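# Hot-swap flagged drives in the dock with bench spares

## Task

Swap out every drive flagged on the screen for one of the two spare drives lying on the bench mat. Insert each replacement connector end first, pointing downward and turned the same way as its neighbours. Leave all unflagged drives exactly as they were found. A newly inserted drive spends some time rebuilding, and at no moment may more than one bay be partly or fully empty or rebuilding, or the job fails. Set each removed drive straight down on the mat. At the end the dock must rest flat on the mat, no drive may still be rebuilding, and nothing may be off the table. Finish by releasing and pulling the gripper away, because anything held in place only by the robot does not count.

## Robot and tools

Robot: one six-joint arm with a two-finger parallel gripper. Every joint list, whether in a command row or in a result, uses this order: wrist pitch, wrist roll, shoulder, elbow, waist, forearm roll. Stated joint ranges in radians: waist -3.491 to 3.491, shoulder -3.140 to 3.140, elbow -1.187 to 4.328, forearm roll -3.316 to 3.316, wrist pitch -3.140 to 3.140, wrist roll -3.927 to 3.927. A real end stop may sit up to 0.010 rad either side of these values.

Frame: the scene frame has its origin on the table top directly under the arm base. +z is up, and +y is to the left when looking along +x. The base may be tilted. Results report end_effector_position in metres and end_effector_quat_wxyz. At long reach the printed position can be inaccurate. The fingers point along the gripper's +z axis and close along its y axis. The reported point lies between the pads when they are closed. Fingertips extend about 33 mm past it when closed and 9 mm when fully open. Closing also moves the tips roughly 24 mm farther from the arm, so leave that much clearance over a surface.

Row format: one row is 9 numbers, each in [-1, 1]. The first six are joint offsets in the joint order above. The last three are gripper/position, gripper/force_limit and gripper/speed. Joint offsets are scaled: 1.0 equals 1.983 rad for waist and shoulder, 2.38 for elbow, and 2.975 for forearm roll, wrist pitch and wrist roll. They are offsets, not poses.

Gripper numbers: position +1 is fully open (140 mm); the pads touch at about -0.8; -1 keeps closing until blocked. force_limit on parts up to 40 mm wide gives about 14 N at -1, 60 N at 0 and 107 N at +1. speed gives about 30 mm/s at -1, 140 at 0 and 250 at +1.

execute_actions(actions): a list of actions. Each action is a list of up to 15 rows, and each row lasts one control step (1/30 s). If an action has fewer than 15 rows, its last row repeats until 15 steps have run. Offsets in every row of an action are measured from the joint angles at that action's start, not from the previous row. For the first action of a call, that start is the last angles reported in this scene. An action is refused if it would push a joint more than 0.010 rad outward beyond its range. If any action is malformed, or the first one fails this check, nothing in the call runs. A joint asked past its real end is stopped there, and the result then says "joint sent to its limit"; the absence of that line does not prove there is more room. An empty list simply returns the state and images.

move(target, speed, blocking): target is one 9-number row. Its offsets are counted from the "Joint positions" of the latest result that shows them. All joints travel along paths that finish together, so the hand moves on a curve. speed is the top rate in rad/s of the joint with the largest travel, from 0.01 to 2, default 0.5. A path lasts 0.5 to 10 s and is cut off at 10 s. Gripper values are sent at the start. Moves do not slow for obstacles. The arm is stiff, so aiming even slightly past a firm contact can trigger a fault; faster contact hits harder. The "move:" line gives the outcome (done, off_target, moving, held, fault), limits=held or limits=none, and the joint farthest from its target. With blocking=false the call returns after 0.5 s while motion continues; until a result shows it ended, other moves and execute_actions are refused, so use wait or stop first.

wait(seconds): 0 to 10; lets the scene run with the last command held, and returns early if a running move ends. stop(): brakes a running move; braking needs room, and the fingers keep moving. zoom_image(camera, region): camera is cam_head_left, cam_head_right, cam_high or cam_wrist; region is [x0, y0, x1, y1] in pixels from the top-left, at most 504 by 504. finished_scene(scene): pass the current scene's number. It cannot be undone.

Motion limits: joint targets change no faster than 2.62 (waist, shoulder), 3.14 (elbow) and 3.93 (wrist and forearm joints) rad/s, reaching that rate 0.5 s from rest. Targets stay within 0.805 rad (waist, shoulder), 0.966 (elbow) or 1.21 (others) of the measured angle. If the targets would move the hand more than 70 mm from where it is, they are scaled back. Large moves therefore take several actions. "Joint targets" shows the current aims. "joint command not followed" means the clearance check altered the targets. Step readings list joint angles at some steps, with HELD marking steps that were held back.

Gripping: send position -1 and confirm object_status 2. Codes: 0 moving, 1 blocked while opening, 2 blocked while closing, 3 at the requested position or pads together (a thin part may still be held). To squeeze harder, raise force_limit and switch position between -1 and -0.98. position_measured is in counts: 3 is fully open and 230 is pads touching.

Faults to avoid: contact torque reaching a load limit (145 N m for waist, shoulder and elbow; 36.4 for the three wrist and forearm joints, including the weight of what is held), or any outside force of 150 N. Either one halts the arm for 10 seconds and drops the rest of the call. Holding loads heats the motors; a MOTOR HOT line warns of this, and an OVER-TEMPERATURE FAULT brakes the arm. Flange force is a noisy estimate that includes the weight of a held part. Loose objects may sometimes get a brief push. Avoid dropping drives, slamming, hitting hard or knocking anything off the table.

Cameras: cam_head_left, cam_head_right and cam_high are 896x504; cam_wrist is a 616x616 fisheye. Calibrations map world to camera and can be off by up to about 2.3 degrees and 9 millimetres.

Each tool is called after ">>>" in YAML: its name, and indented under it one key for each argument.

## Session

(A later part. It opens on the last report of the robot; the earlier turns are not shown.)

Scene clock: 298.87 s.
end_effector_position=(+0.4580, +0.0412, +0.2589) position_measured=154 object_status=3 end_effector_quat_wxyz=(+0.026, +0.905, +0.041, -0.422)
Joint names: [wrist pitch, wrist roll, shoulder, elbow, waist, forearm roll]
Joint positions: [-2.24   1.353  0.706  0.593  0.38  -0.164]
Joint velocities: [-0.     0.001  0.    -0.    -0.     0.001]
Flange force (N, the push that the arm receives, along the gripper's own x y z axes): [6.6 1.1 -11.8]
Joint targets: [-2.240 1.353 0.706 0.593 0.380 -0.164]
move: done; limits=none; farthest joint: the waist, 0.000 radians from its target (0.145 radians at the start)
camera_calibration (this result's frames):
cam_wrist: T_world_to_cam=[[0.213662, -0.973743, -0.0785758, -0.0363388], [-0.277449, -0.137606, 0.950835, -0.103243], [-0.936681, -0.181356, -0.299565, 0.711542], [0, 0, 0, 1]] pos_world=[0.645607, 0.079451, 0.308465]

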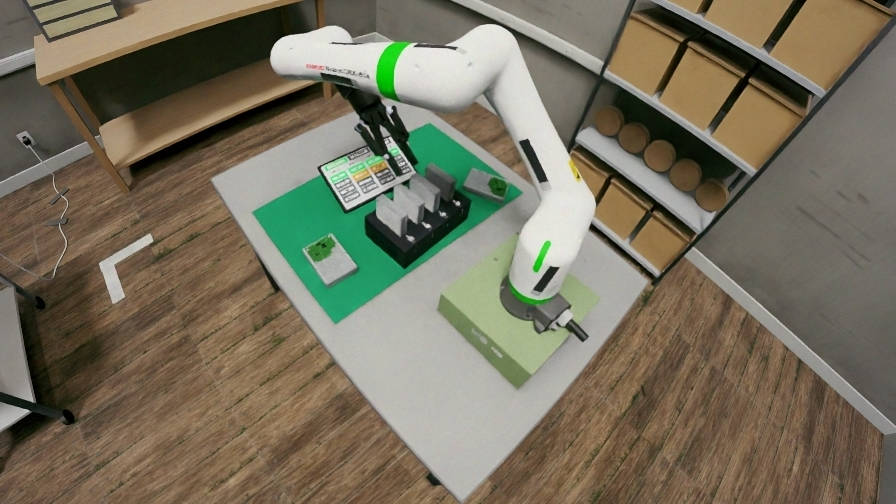

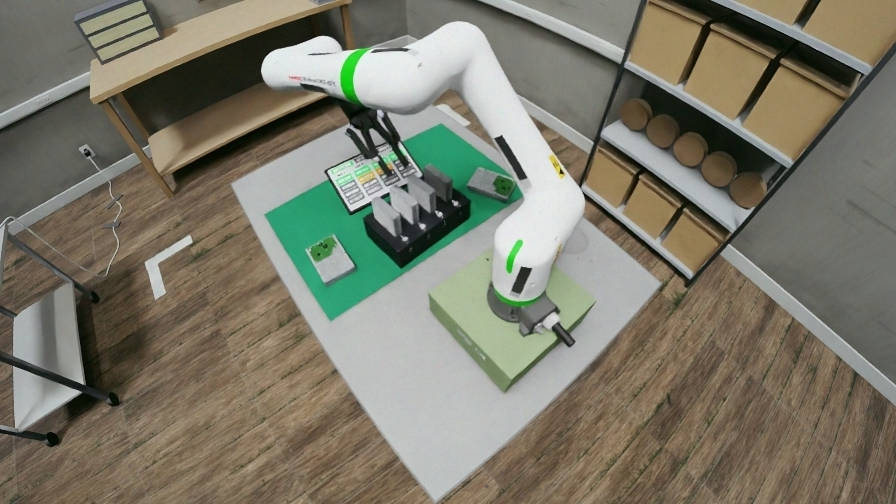

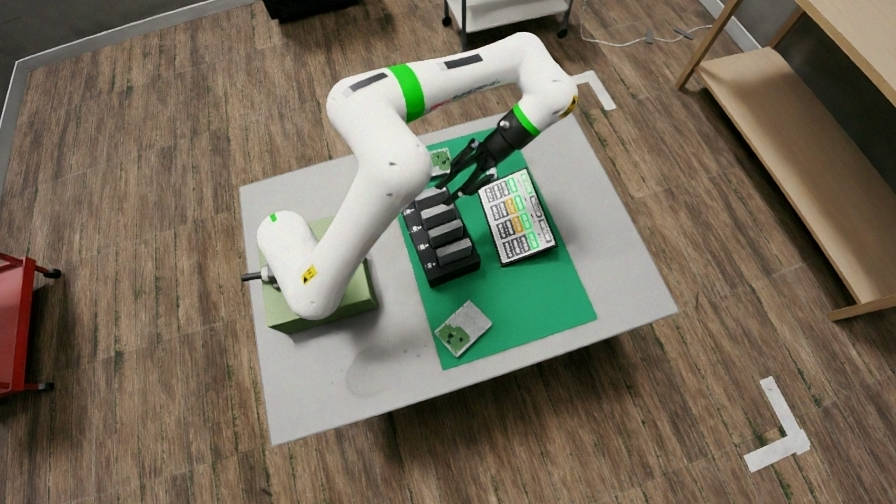

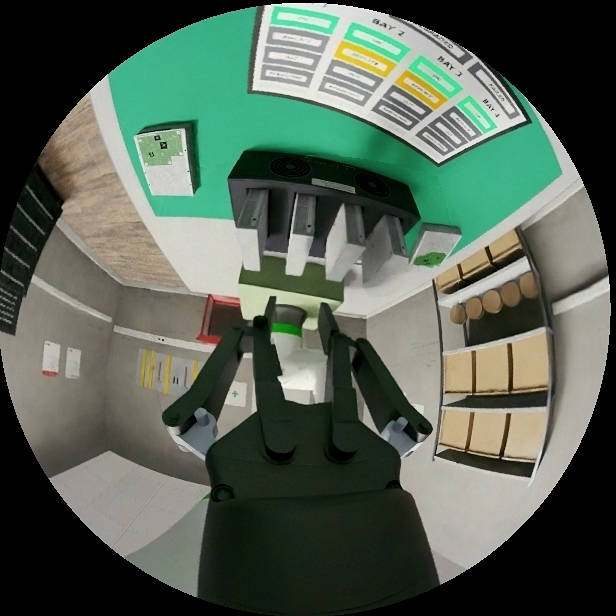

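>>> move:
  target: [0.0607,0,0.0449,-0.0384,0.0045,0,-0.2,0,0]
  speed: 0.2

>>> zoom_image:
  camera: "cam_head_left"
  region: [320, 100, 500, 280]

Scene clock: 305.43 s.
end_effector_position=(+0.4565, +0.0501, +0.1587) position_measured=154 object_status=3 end_effector_quat_wxyz=(+0.026, +0.906, +0.030, -0.422)
Joint names: [wrist pitch, wrist roll, shoulder, elbow, waist, forearm roll]
Joint positions: [-2.059  1.353  0.795  0.501  0.389 -0.164]
Joint velocities: [-0.001 -0.001 -0.    -0.002  0.    -0.001]
Flange force (N, the push that the arm receives, along the gripper's own x y z axes): [10.4 0.0 -10.4]
Joint targets: [-2.059 1.353 0.795 0.501 0.389 -0.164]
move: done; limits=none; farthest joint: the waist, 0.000 radians from its target (0.009 radians at the start)
camera_calibration (this result's frames):
cam_wrist: T_world_to_cam=[[0.194795, -0.978268, -0.0710343, -0.0275777], [-0.279859, -0.124845, 0.951889, -0.0068255], [-0.940071, -0.165543, -0.298097, 0.682309], [0, 0, 0, 1]] pos_world=[0.644881, 0.0851212, 0.207932]

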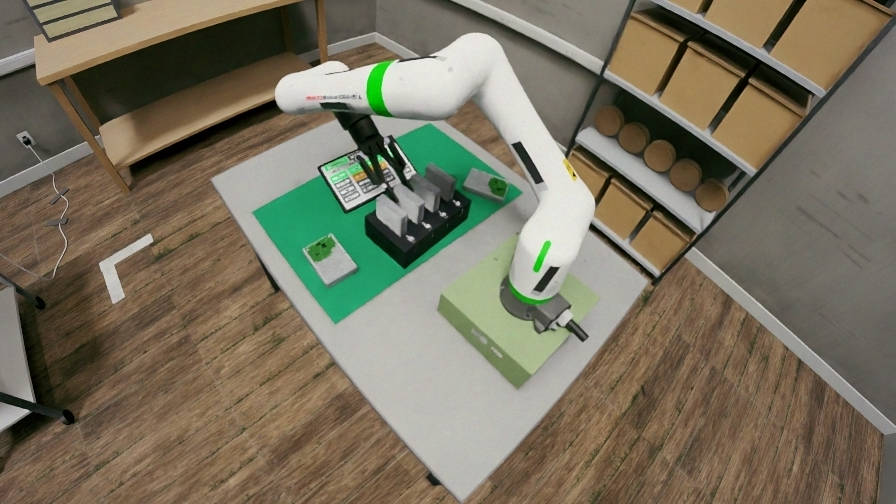

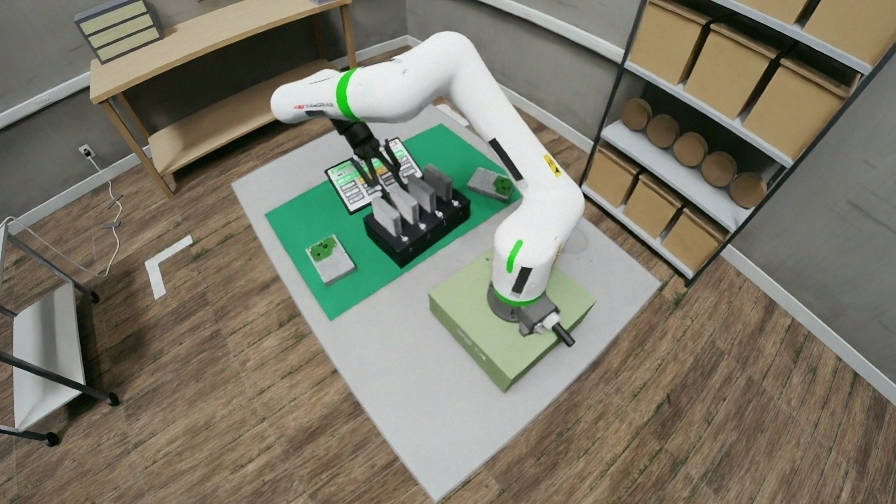

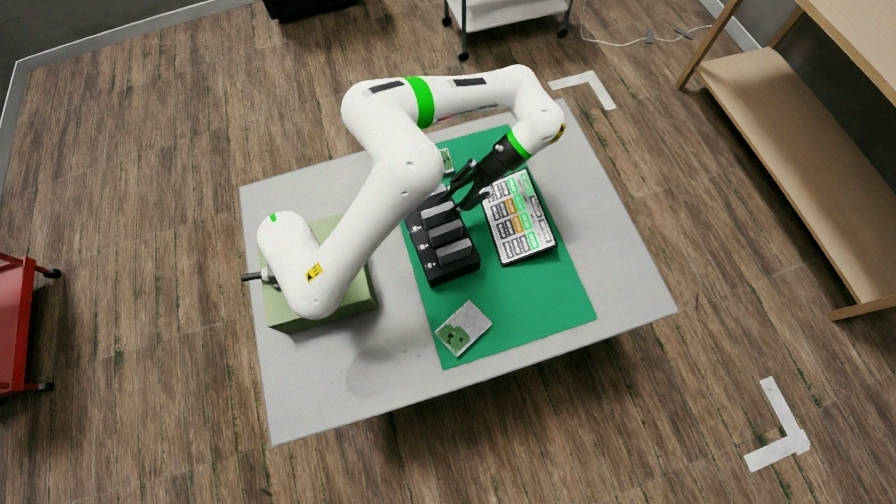

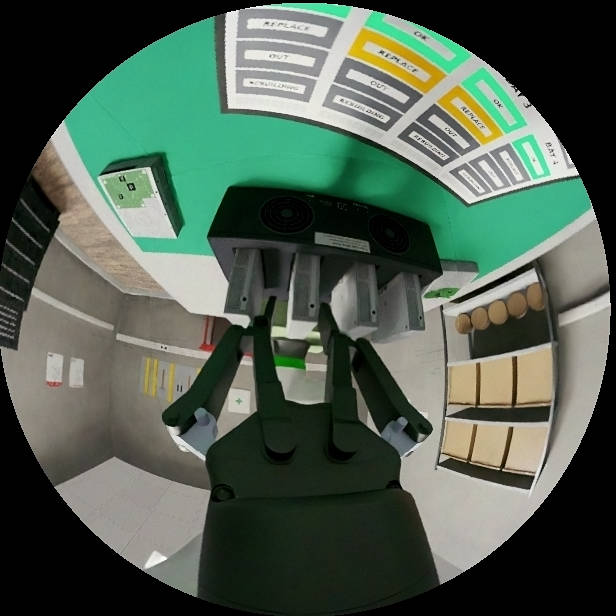

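Region (320, 100, 500, 280) of cam_head_left's 896x504 image, scaled by 2.800, with more detail than that image has.

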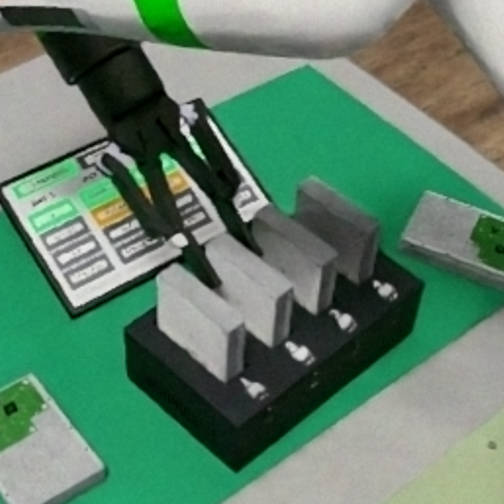

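>>> zoom_image:
  camera: "cam_wrist"
  region: [200, 170, 450, 350]

>>> move:
  target: [0.012,0,0.009,-0.0077,-0.0045,0,-0.2,0,0]
  speed: 0.08

Region (200, 170, 450, 350) of cam_wrist's 616x616 image, scaled by 2.016, with more detail than that image has; it fills the top 363 rows of this view, and the rest is white.

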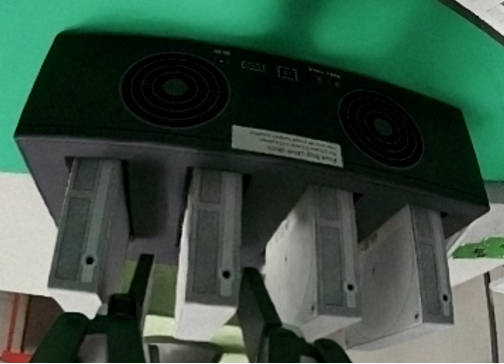

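Scene clock: 310.47 s.
end_effector_position=(+0.4549, +0.0463, +0.1392) position_measured=154 object_status=3 end_effector_quat_wxyz=(+0.024, +0.906, +0.023, -0.422)
Joint names: [wrist pitch, wrist roll, shoulder, elbow, waist, forearm roll]
Joint positions: [-2.023  1.353  0.813  0.483  0.38  -0.163]
Joint velocities: [-0.     0.002  0.     0.     0.    -0.001]
Flange force (N, the push that the arm receives, along the gripper's own x y z axes): [10.1 -1.4 -8.9]
Joint targets: [-2.023 1.353 0.813 0.483 0.380 -0.164]
move: done; limits=none; farthest joint: the forearm roll, 0.001 radians from its target (0.000 radians at the start)
camera_calibration (this result's frames):
cam_wrist: T_world_to_cam=[[0.180824, -0.981162, -0.067993, -0.0263101], [-0.281493, -0.11787, 0.952296, 0.0112199], [-0.942372, -0.153058, -0.297504, 0.674692], [0, 0, 0, 1]] pos_world=[0.643727, 0.0787751, 0.18825]

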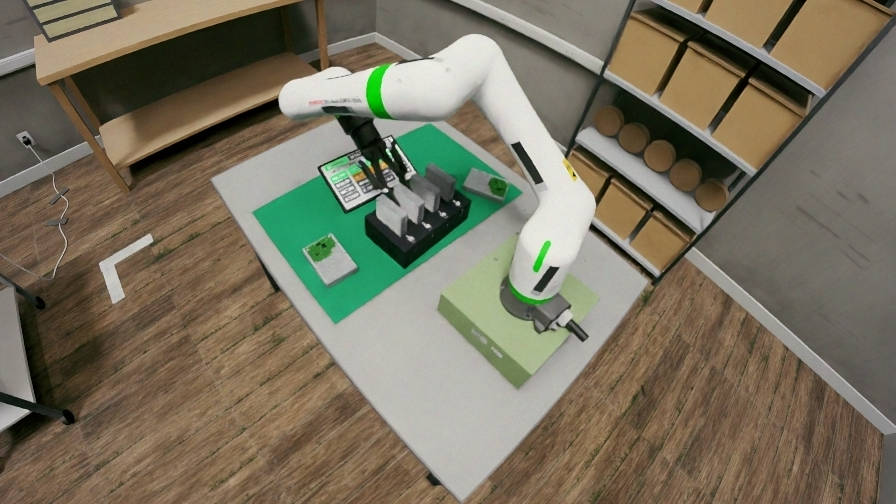

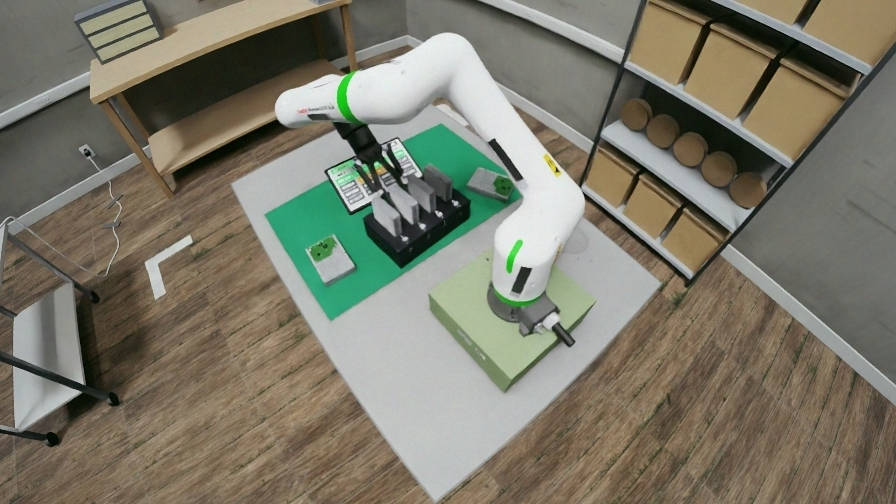

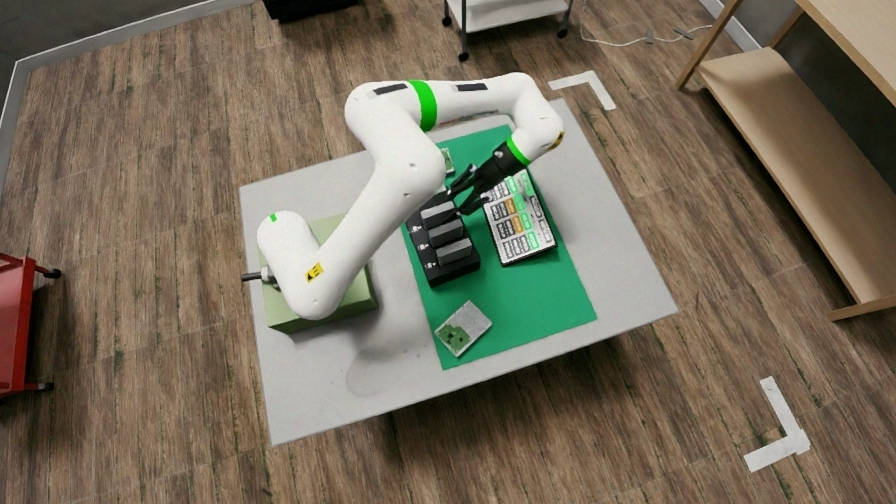

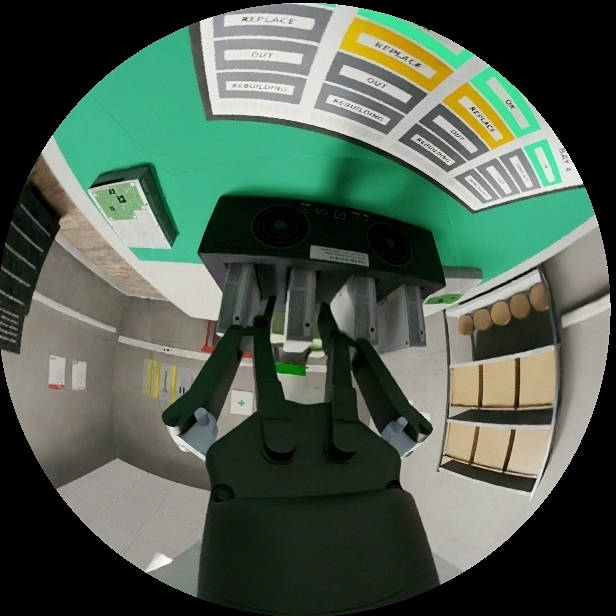

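>>> zoom_image:
  camera: "cam_wrist"
  region: [295, 200, 385, 275]

Region (295, 200, 385, 275) of cam_wrist's 616x616 image, scaled by 5.600, with more detail than that image has.

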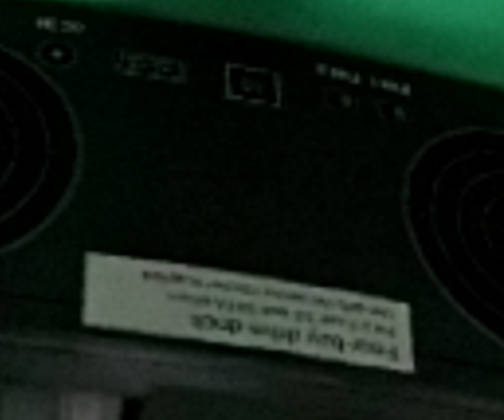

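>>> move:
  target: [0.006,0,0.0045,-0.0038,0,0,-0.3,0,0]
  speed: 0.05

Scene clock: 316.97 s.
end_effector_position=(+0.4537, +0.0464, +0.1294) position_measured=167 object_status=3 end_effector_quat_wxyz=(+0.024, +0.906, +0.022, -0.423)
Joint names: [wrist pitch, wrist roll, shoulder, elbow, waist, forearm roll]
Joint positions: [-2.006  1.353  0.822  0.474  0.38  -0.164]
Joint velocities: [ 0.001 -0.001 -0.     0.001 -0.    -0.   ]
Flange force (N, the push that the arm receives, along the gripper's own x y z axes): [5.3 0.6 -4.6]
Joint targets: [-2.006 1.353 0.822 0.474 0.380 -0.163]
move: done; limits=none; farthest joint: the forearm roll, 0.001 radians from its target (0.001 radians at the start)
camera_calibration (this result's frames):
cam_wrist: T_world_to_cam=[[0.178176, -0.981724, -0.066863, -0.0255952], [-0.281734, -0.116002, 0.952455, 0.0201839], [-0.942804, -0.150867, -0.297254, 0.670724], [0, 0, 0, 1]] pos_world=[0.642608, 0.0784042, 0.178439]

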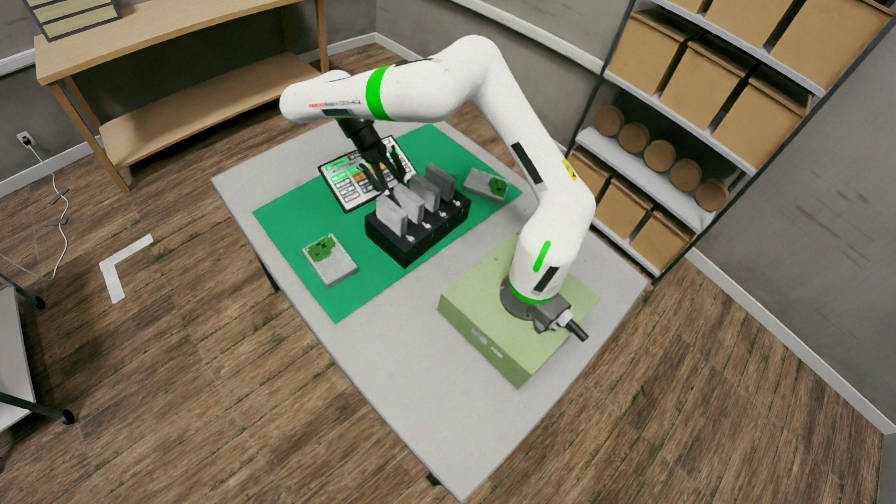

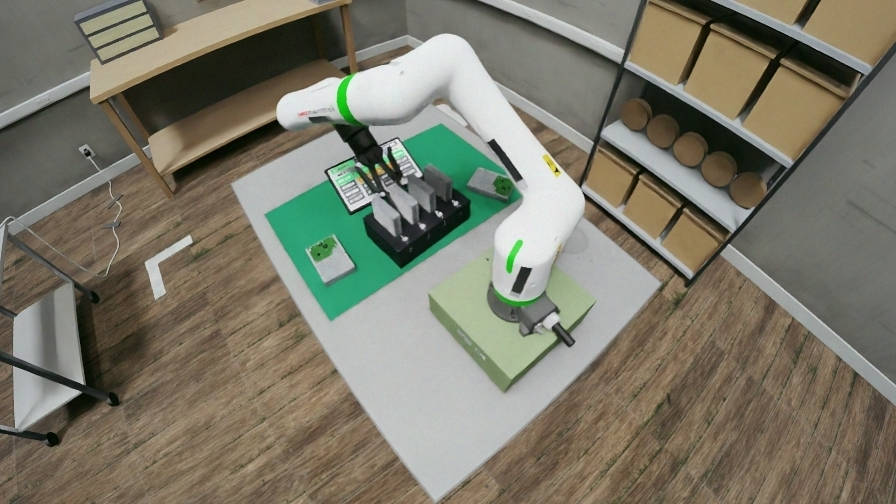

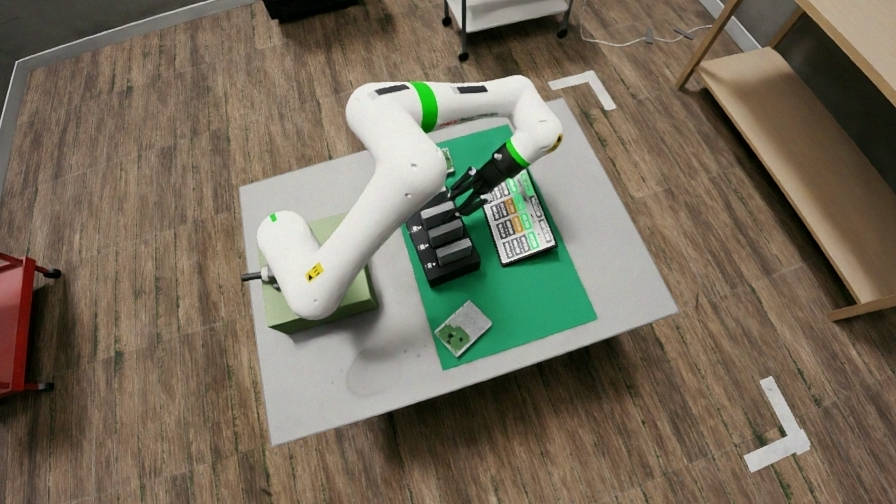

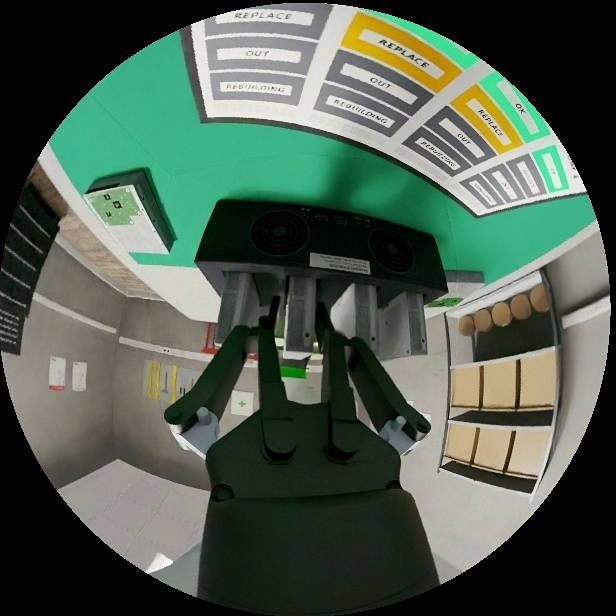

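>>> move:
  target: [0.009,0,0.0068,-0.0057,0,0,-0.3,0,0]
  speed: 0.05

>>> zoom_image:
  camera: "cam_head_right"
  region: [320, 120, 480, 280]

Scene clock: 335.07 s.
end_effector_position=(+0.4509, +0.0458, +0.1195) position_measured=167 object_status=3 end_effector_quat_wxyz=(+0.025, +0.905, +0.020, -0.425)
Joint names: [wrist pitch, wrist roll, shoulder, elbow, waist, forearm roll]
Joint positions: [-1.989  1.353  0.832  0.462  0.38  -0.163]
Joint velocities: [-0.001  0.001 -0.    -0.001 -0.     0.   ]
Flange force (N, the push that the arm receives, along the gripper's own x y z axes): [-7.0 -1.4 -30.5]
Joint targets: [-1.989 1.353 0.832 0.462 0.380 -0.163]
FORCE FAULT: contact force on the arm reached its limit, and the arm stopped for 10 seconds. The contact can be on any part of the arm, not only on its tool. That time counts as 20 of the actions that you can send in this scene. The arm's remaining commands of this call were not run. The arm holds still and accepts commands again. Move the arm away from the contact; if what it grips holds it there, let go first. Pushing or pulling that hard again can fault the arm again.
move: fault; limits=none; farthest joint: the wrist pitch, 0.010 radians from its target (0.026 radians at the start)
camera_calibration (this result's frames):
cam_wrist: T_world_to_cam=[[0.175699, -0.982301, -0.0649156, -0.0254382], [-0.27787, -0.112745, 0.95398, 0.0266493], [-0.944414, -0.149575, -0.292761, 0.665168], [0, 0, 0, 1]] pos_world=[0.640069, 0.0775091, 0.167661]

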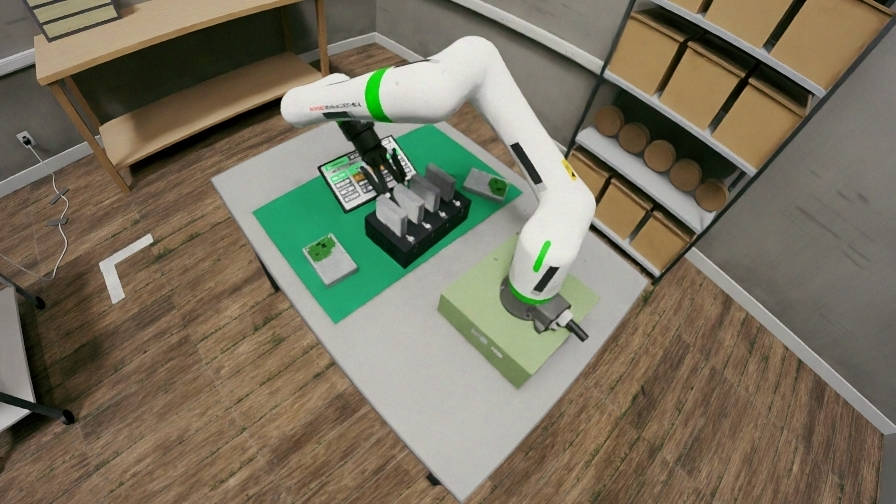

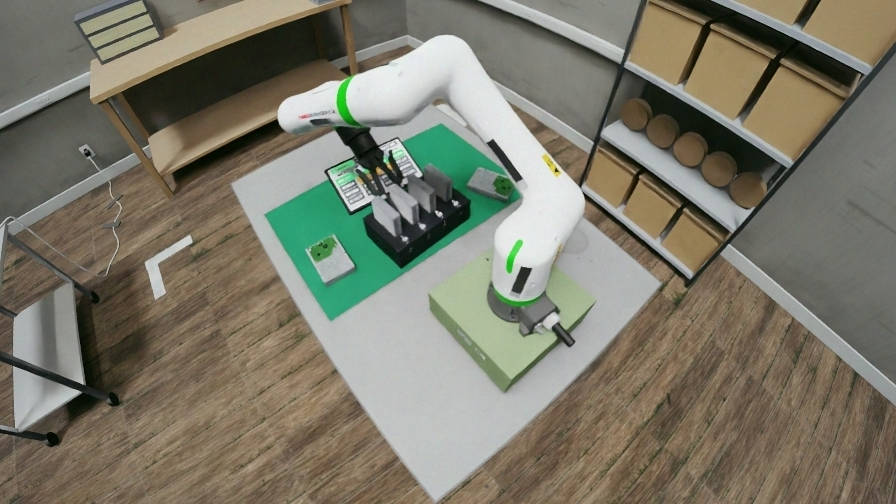

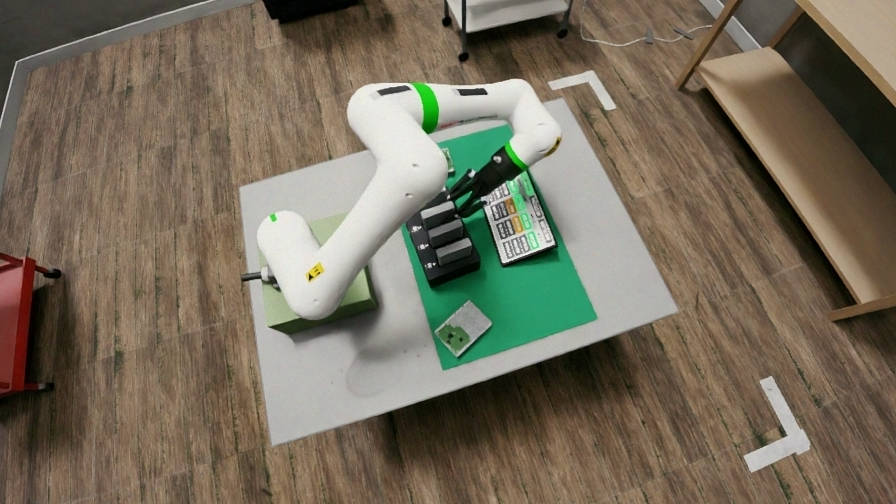

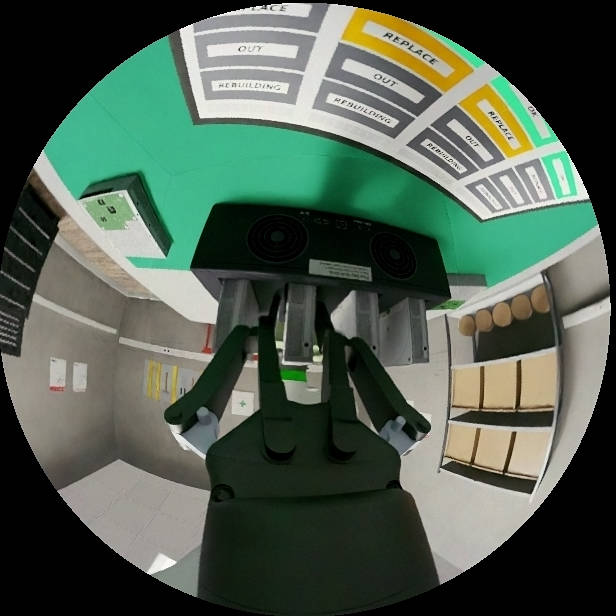

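Region (320, 120, 480, 280) of cam_head_right's 896x504 image, scaled by 3.150, with more detail than that image has.

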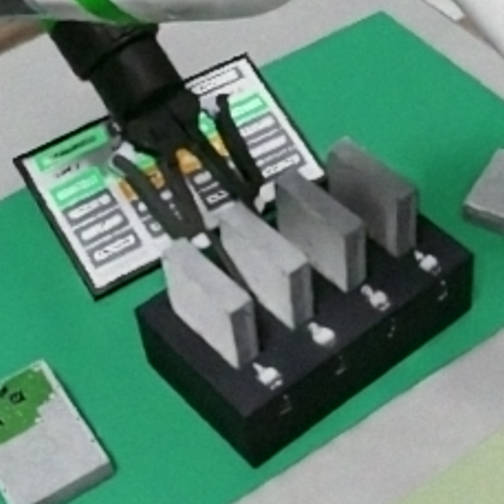

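>>> execute_actions:
  actions:
    - [[-0.003,0,-0.0022,0.0019,0,0,-0.3,0,0]]
    - [[0,0,0,0,0,0,-1,-0.5,-0.8]]
    - [[0,0,0,0,0,0,-1,-0.5,-0.8]]
    - [[0,0,0,0,0,0,-1,-0.5,-0.8]]
    - [[0,0,0,0,0,0,-1,-0.5,-0.8]]

>>> zoom_image:
  camera: "cam_wrist"
  region: [200, 250, 440, 450]

Scene clock: 358.57 s.
end_effector_position=(+0.4515, +0.0458, +0.1244) position_measured=192 object_status=2 end_effector_quat_wxyz=(+0.025, +0.905, +0.021, -0.425)
Joint names: [wrist pitch, wrist roll, shoulder, elbow, waist, forearm roll]
Joint positions: [-1.998  1.353  0.827  0.467  0.38  -0.163]
Joint velocities: [ 0.001  0.001 -0.     0.002 -0.    -0.   ]
Flange force (N, the push that the arm receives, along the gripper's own x y z axes): [7.4 -1.7 -15.0]
Flange force at the end of the 1st action (N, along the gripper's axes at the end of the call): [8.3 0.1 -7.3]
Flange force at the end of the 2nd action (N, along the gripper's axes at the end of the call): [6.5 -2.5 -13.1]
Flange force at the end of the 3rd action (N, along the gripper's axes at the end of the call): [7.6 -1.6 -14.9]
Flange force at the end of the 4th action (N, along the gripper's axes at the end of the call): [5.0 -2.3 -14.8]
Joint targets: [-1.998 1.353 0.827 0.467 0.380 -0.163]
Step readings (joint positions; steps 1 to 15: 1st action; 16 to 30: 2nd action; 31 to 45: 3rd action; 46 to 60: 4th action; 61 to 75: 5th action):
0: [-1.989 1.353 0.832 0.462 0.380 -0.163]
1: [-1.989 1.353 0.832 0.462 0.380 -0.163]
2: [-1.992 1.353 0.831 0.464 0.380 -0.163]
4: [-1.997 1.353 0.827 0.467 0.380 -0.163]
8: [-1.998 1.353 0.827 0.467 0.380 -0.163]
15: [-1.998 1.353 0.827 0.467 0.380 -0.163]
16: [-1.998 1.353 0.827 0.467 0.380 -0.163]
17: [-1.998 1.353 0.827 0.467 0.380 -0.163]
19: [-1.998 1.353 0.827 0.467 0.380 -0.163]
23: [-1.998 1.353 0.827 0.467 0.380 -0.163]
30: [-1.998 1.353 0.827 0.467 0.380 -0.163]
31: [-1.998 1.353 0.827 0.467 0.380 -0.163]
32: [-1.998 1.353 0.827 0.467 0.380 -0.163]
34: [-1.998 1.353 0.827 0.467 0.380 -0.163]
38: [-1.998 1.353 0.827 0.467 0.380 -0.163]
45: [-1.998 1.353 0.827 0.467 0.380 -0.163]
46: [-1.998 1.353 0.827 0.467 0.380 -0.163]
47: [-1.998 1.353 0.827 0.467 0.380 -0.163]
49: [-1.998 1.353 0.827 0.467 0.380 -0.163]
53: [-1.998 1.353 0.827 0.467 0.380 -0.163]
60: [-1.998 1.353 0.827 0.467 0.380 -0.163]
61: [-1.998 1.353 0.827 0.467 0.380 -0.163]
62: [-1.998 1.353 0.827 0.467 0.380 -0.163]
64: [-1.998 1.353 0.827 0.467 0.380 -0.163]
68: [-1.998 1.353 0.827 0.467 0.380 -0.163]
75: Joint positions above
camera_calibration (this result's frames):
cam_wrist: T_world_to_cam=[[0.176986, -0.982029, -0.0655404, -0.0257583], [-0.277588, -0.113694, 0.953949, 0.0221535], [-0.944257, -0.150642, -0.292721, 0.667184], [0, 0, 0, 1]] pos_world=[0.640702, 0.0777294, 0.172477]

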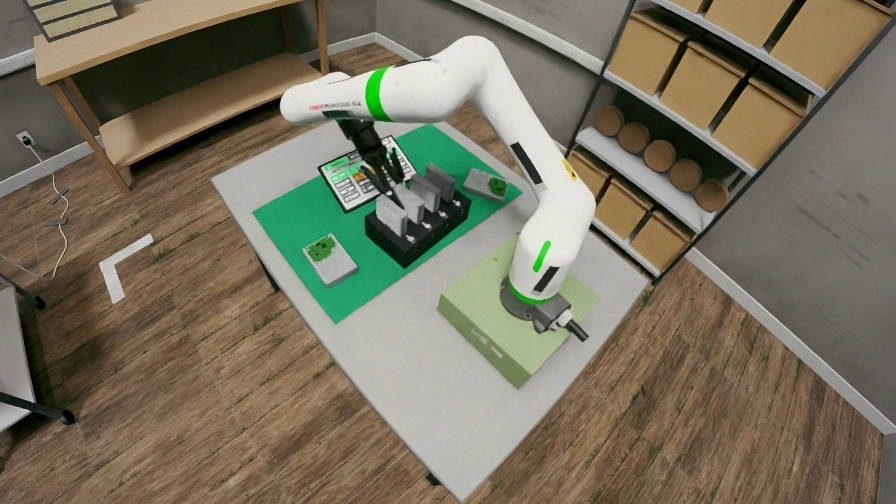

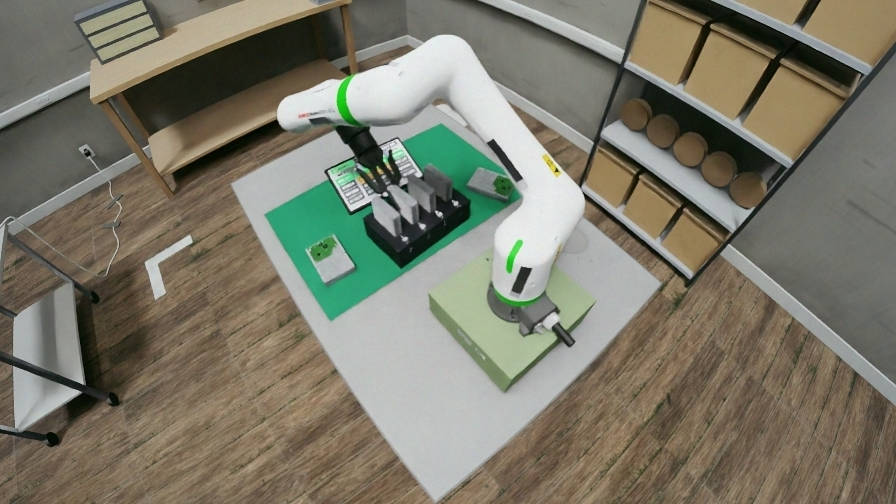

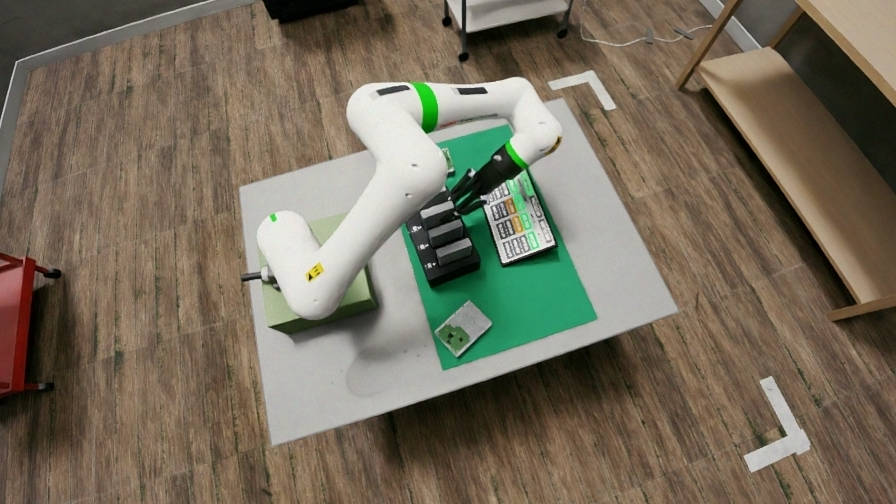

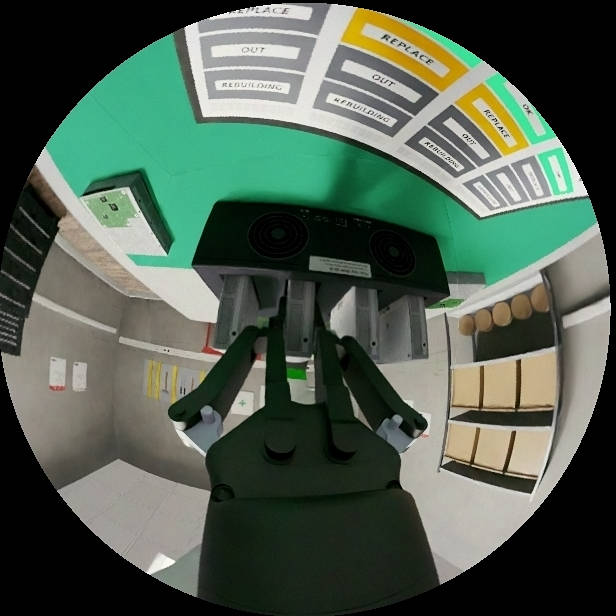

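Region (200, 250, 440, 450) of cam_wrist's 616x616 image, scaled by 2.100, with more detail than that image has.

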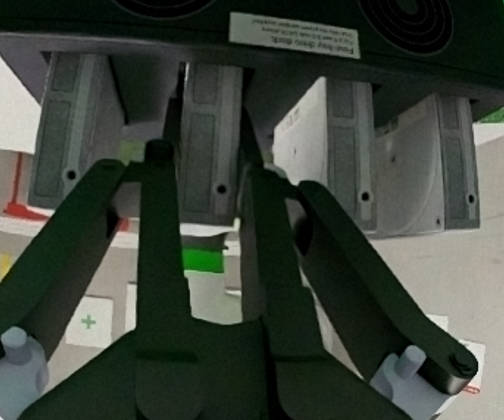

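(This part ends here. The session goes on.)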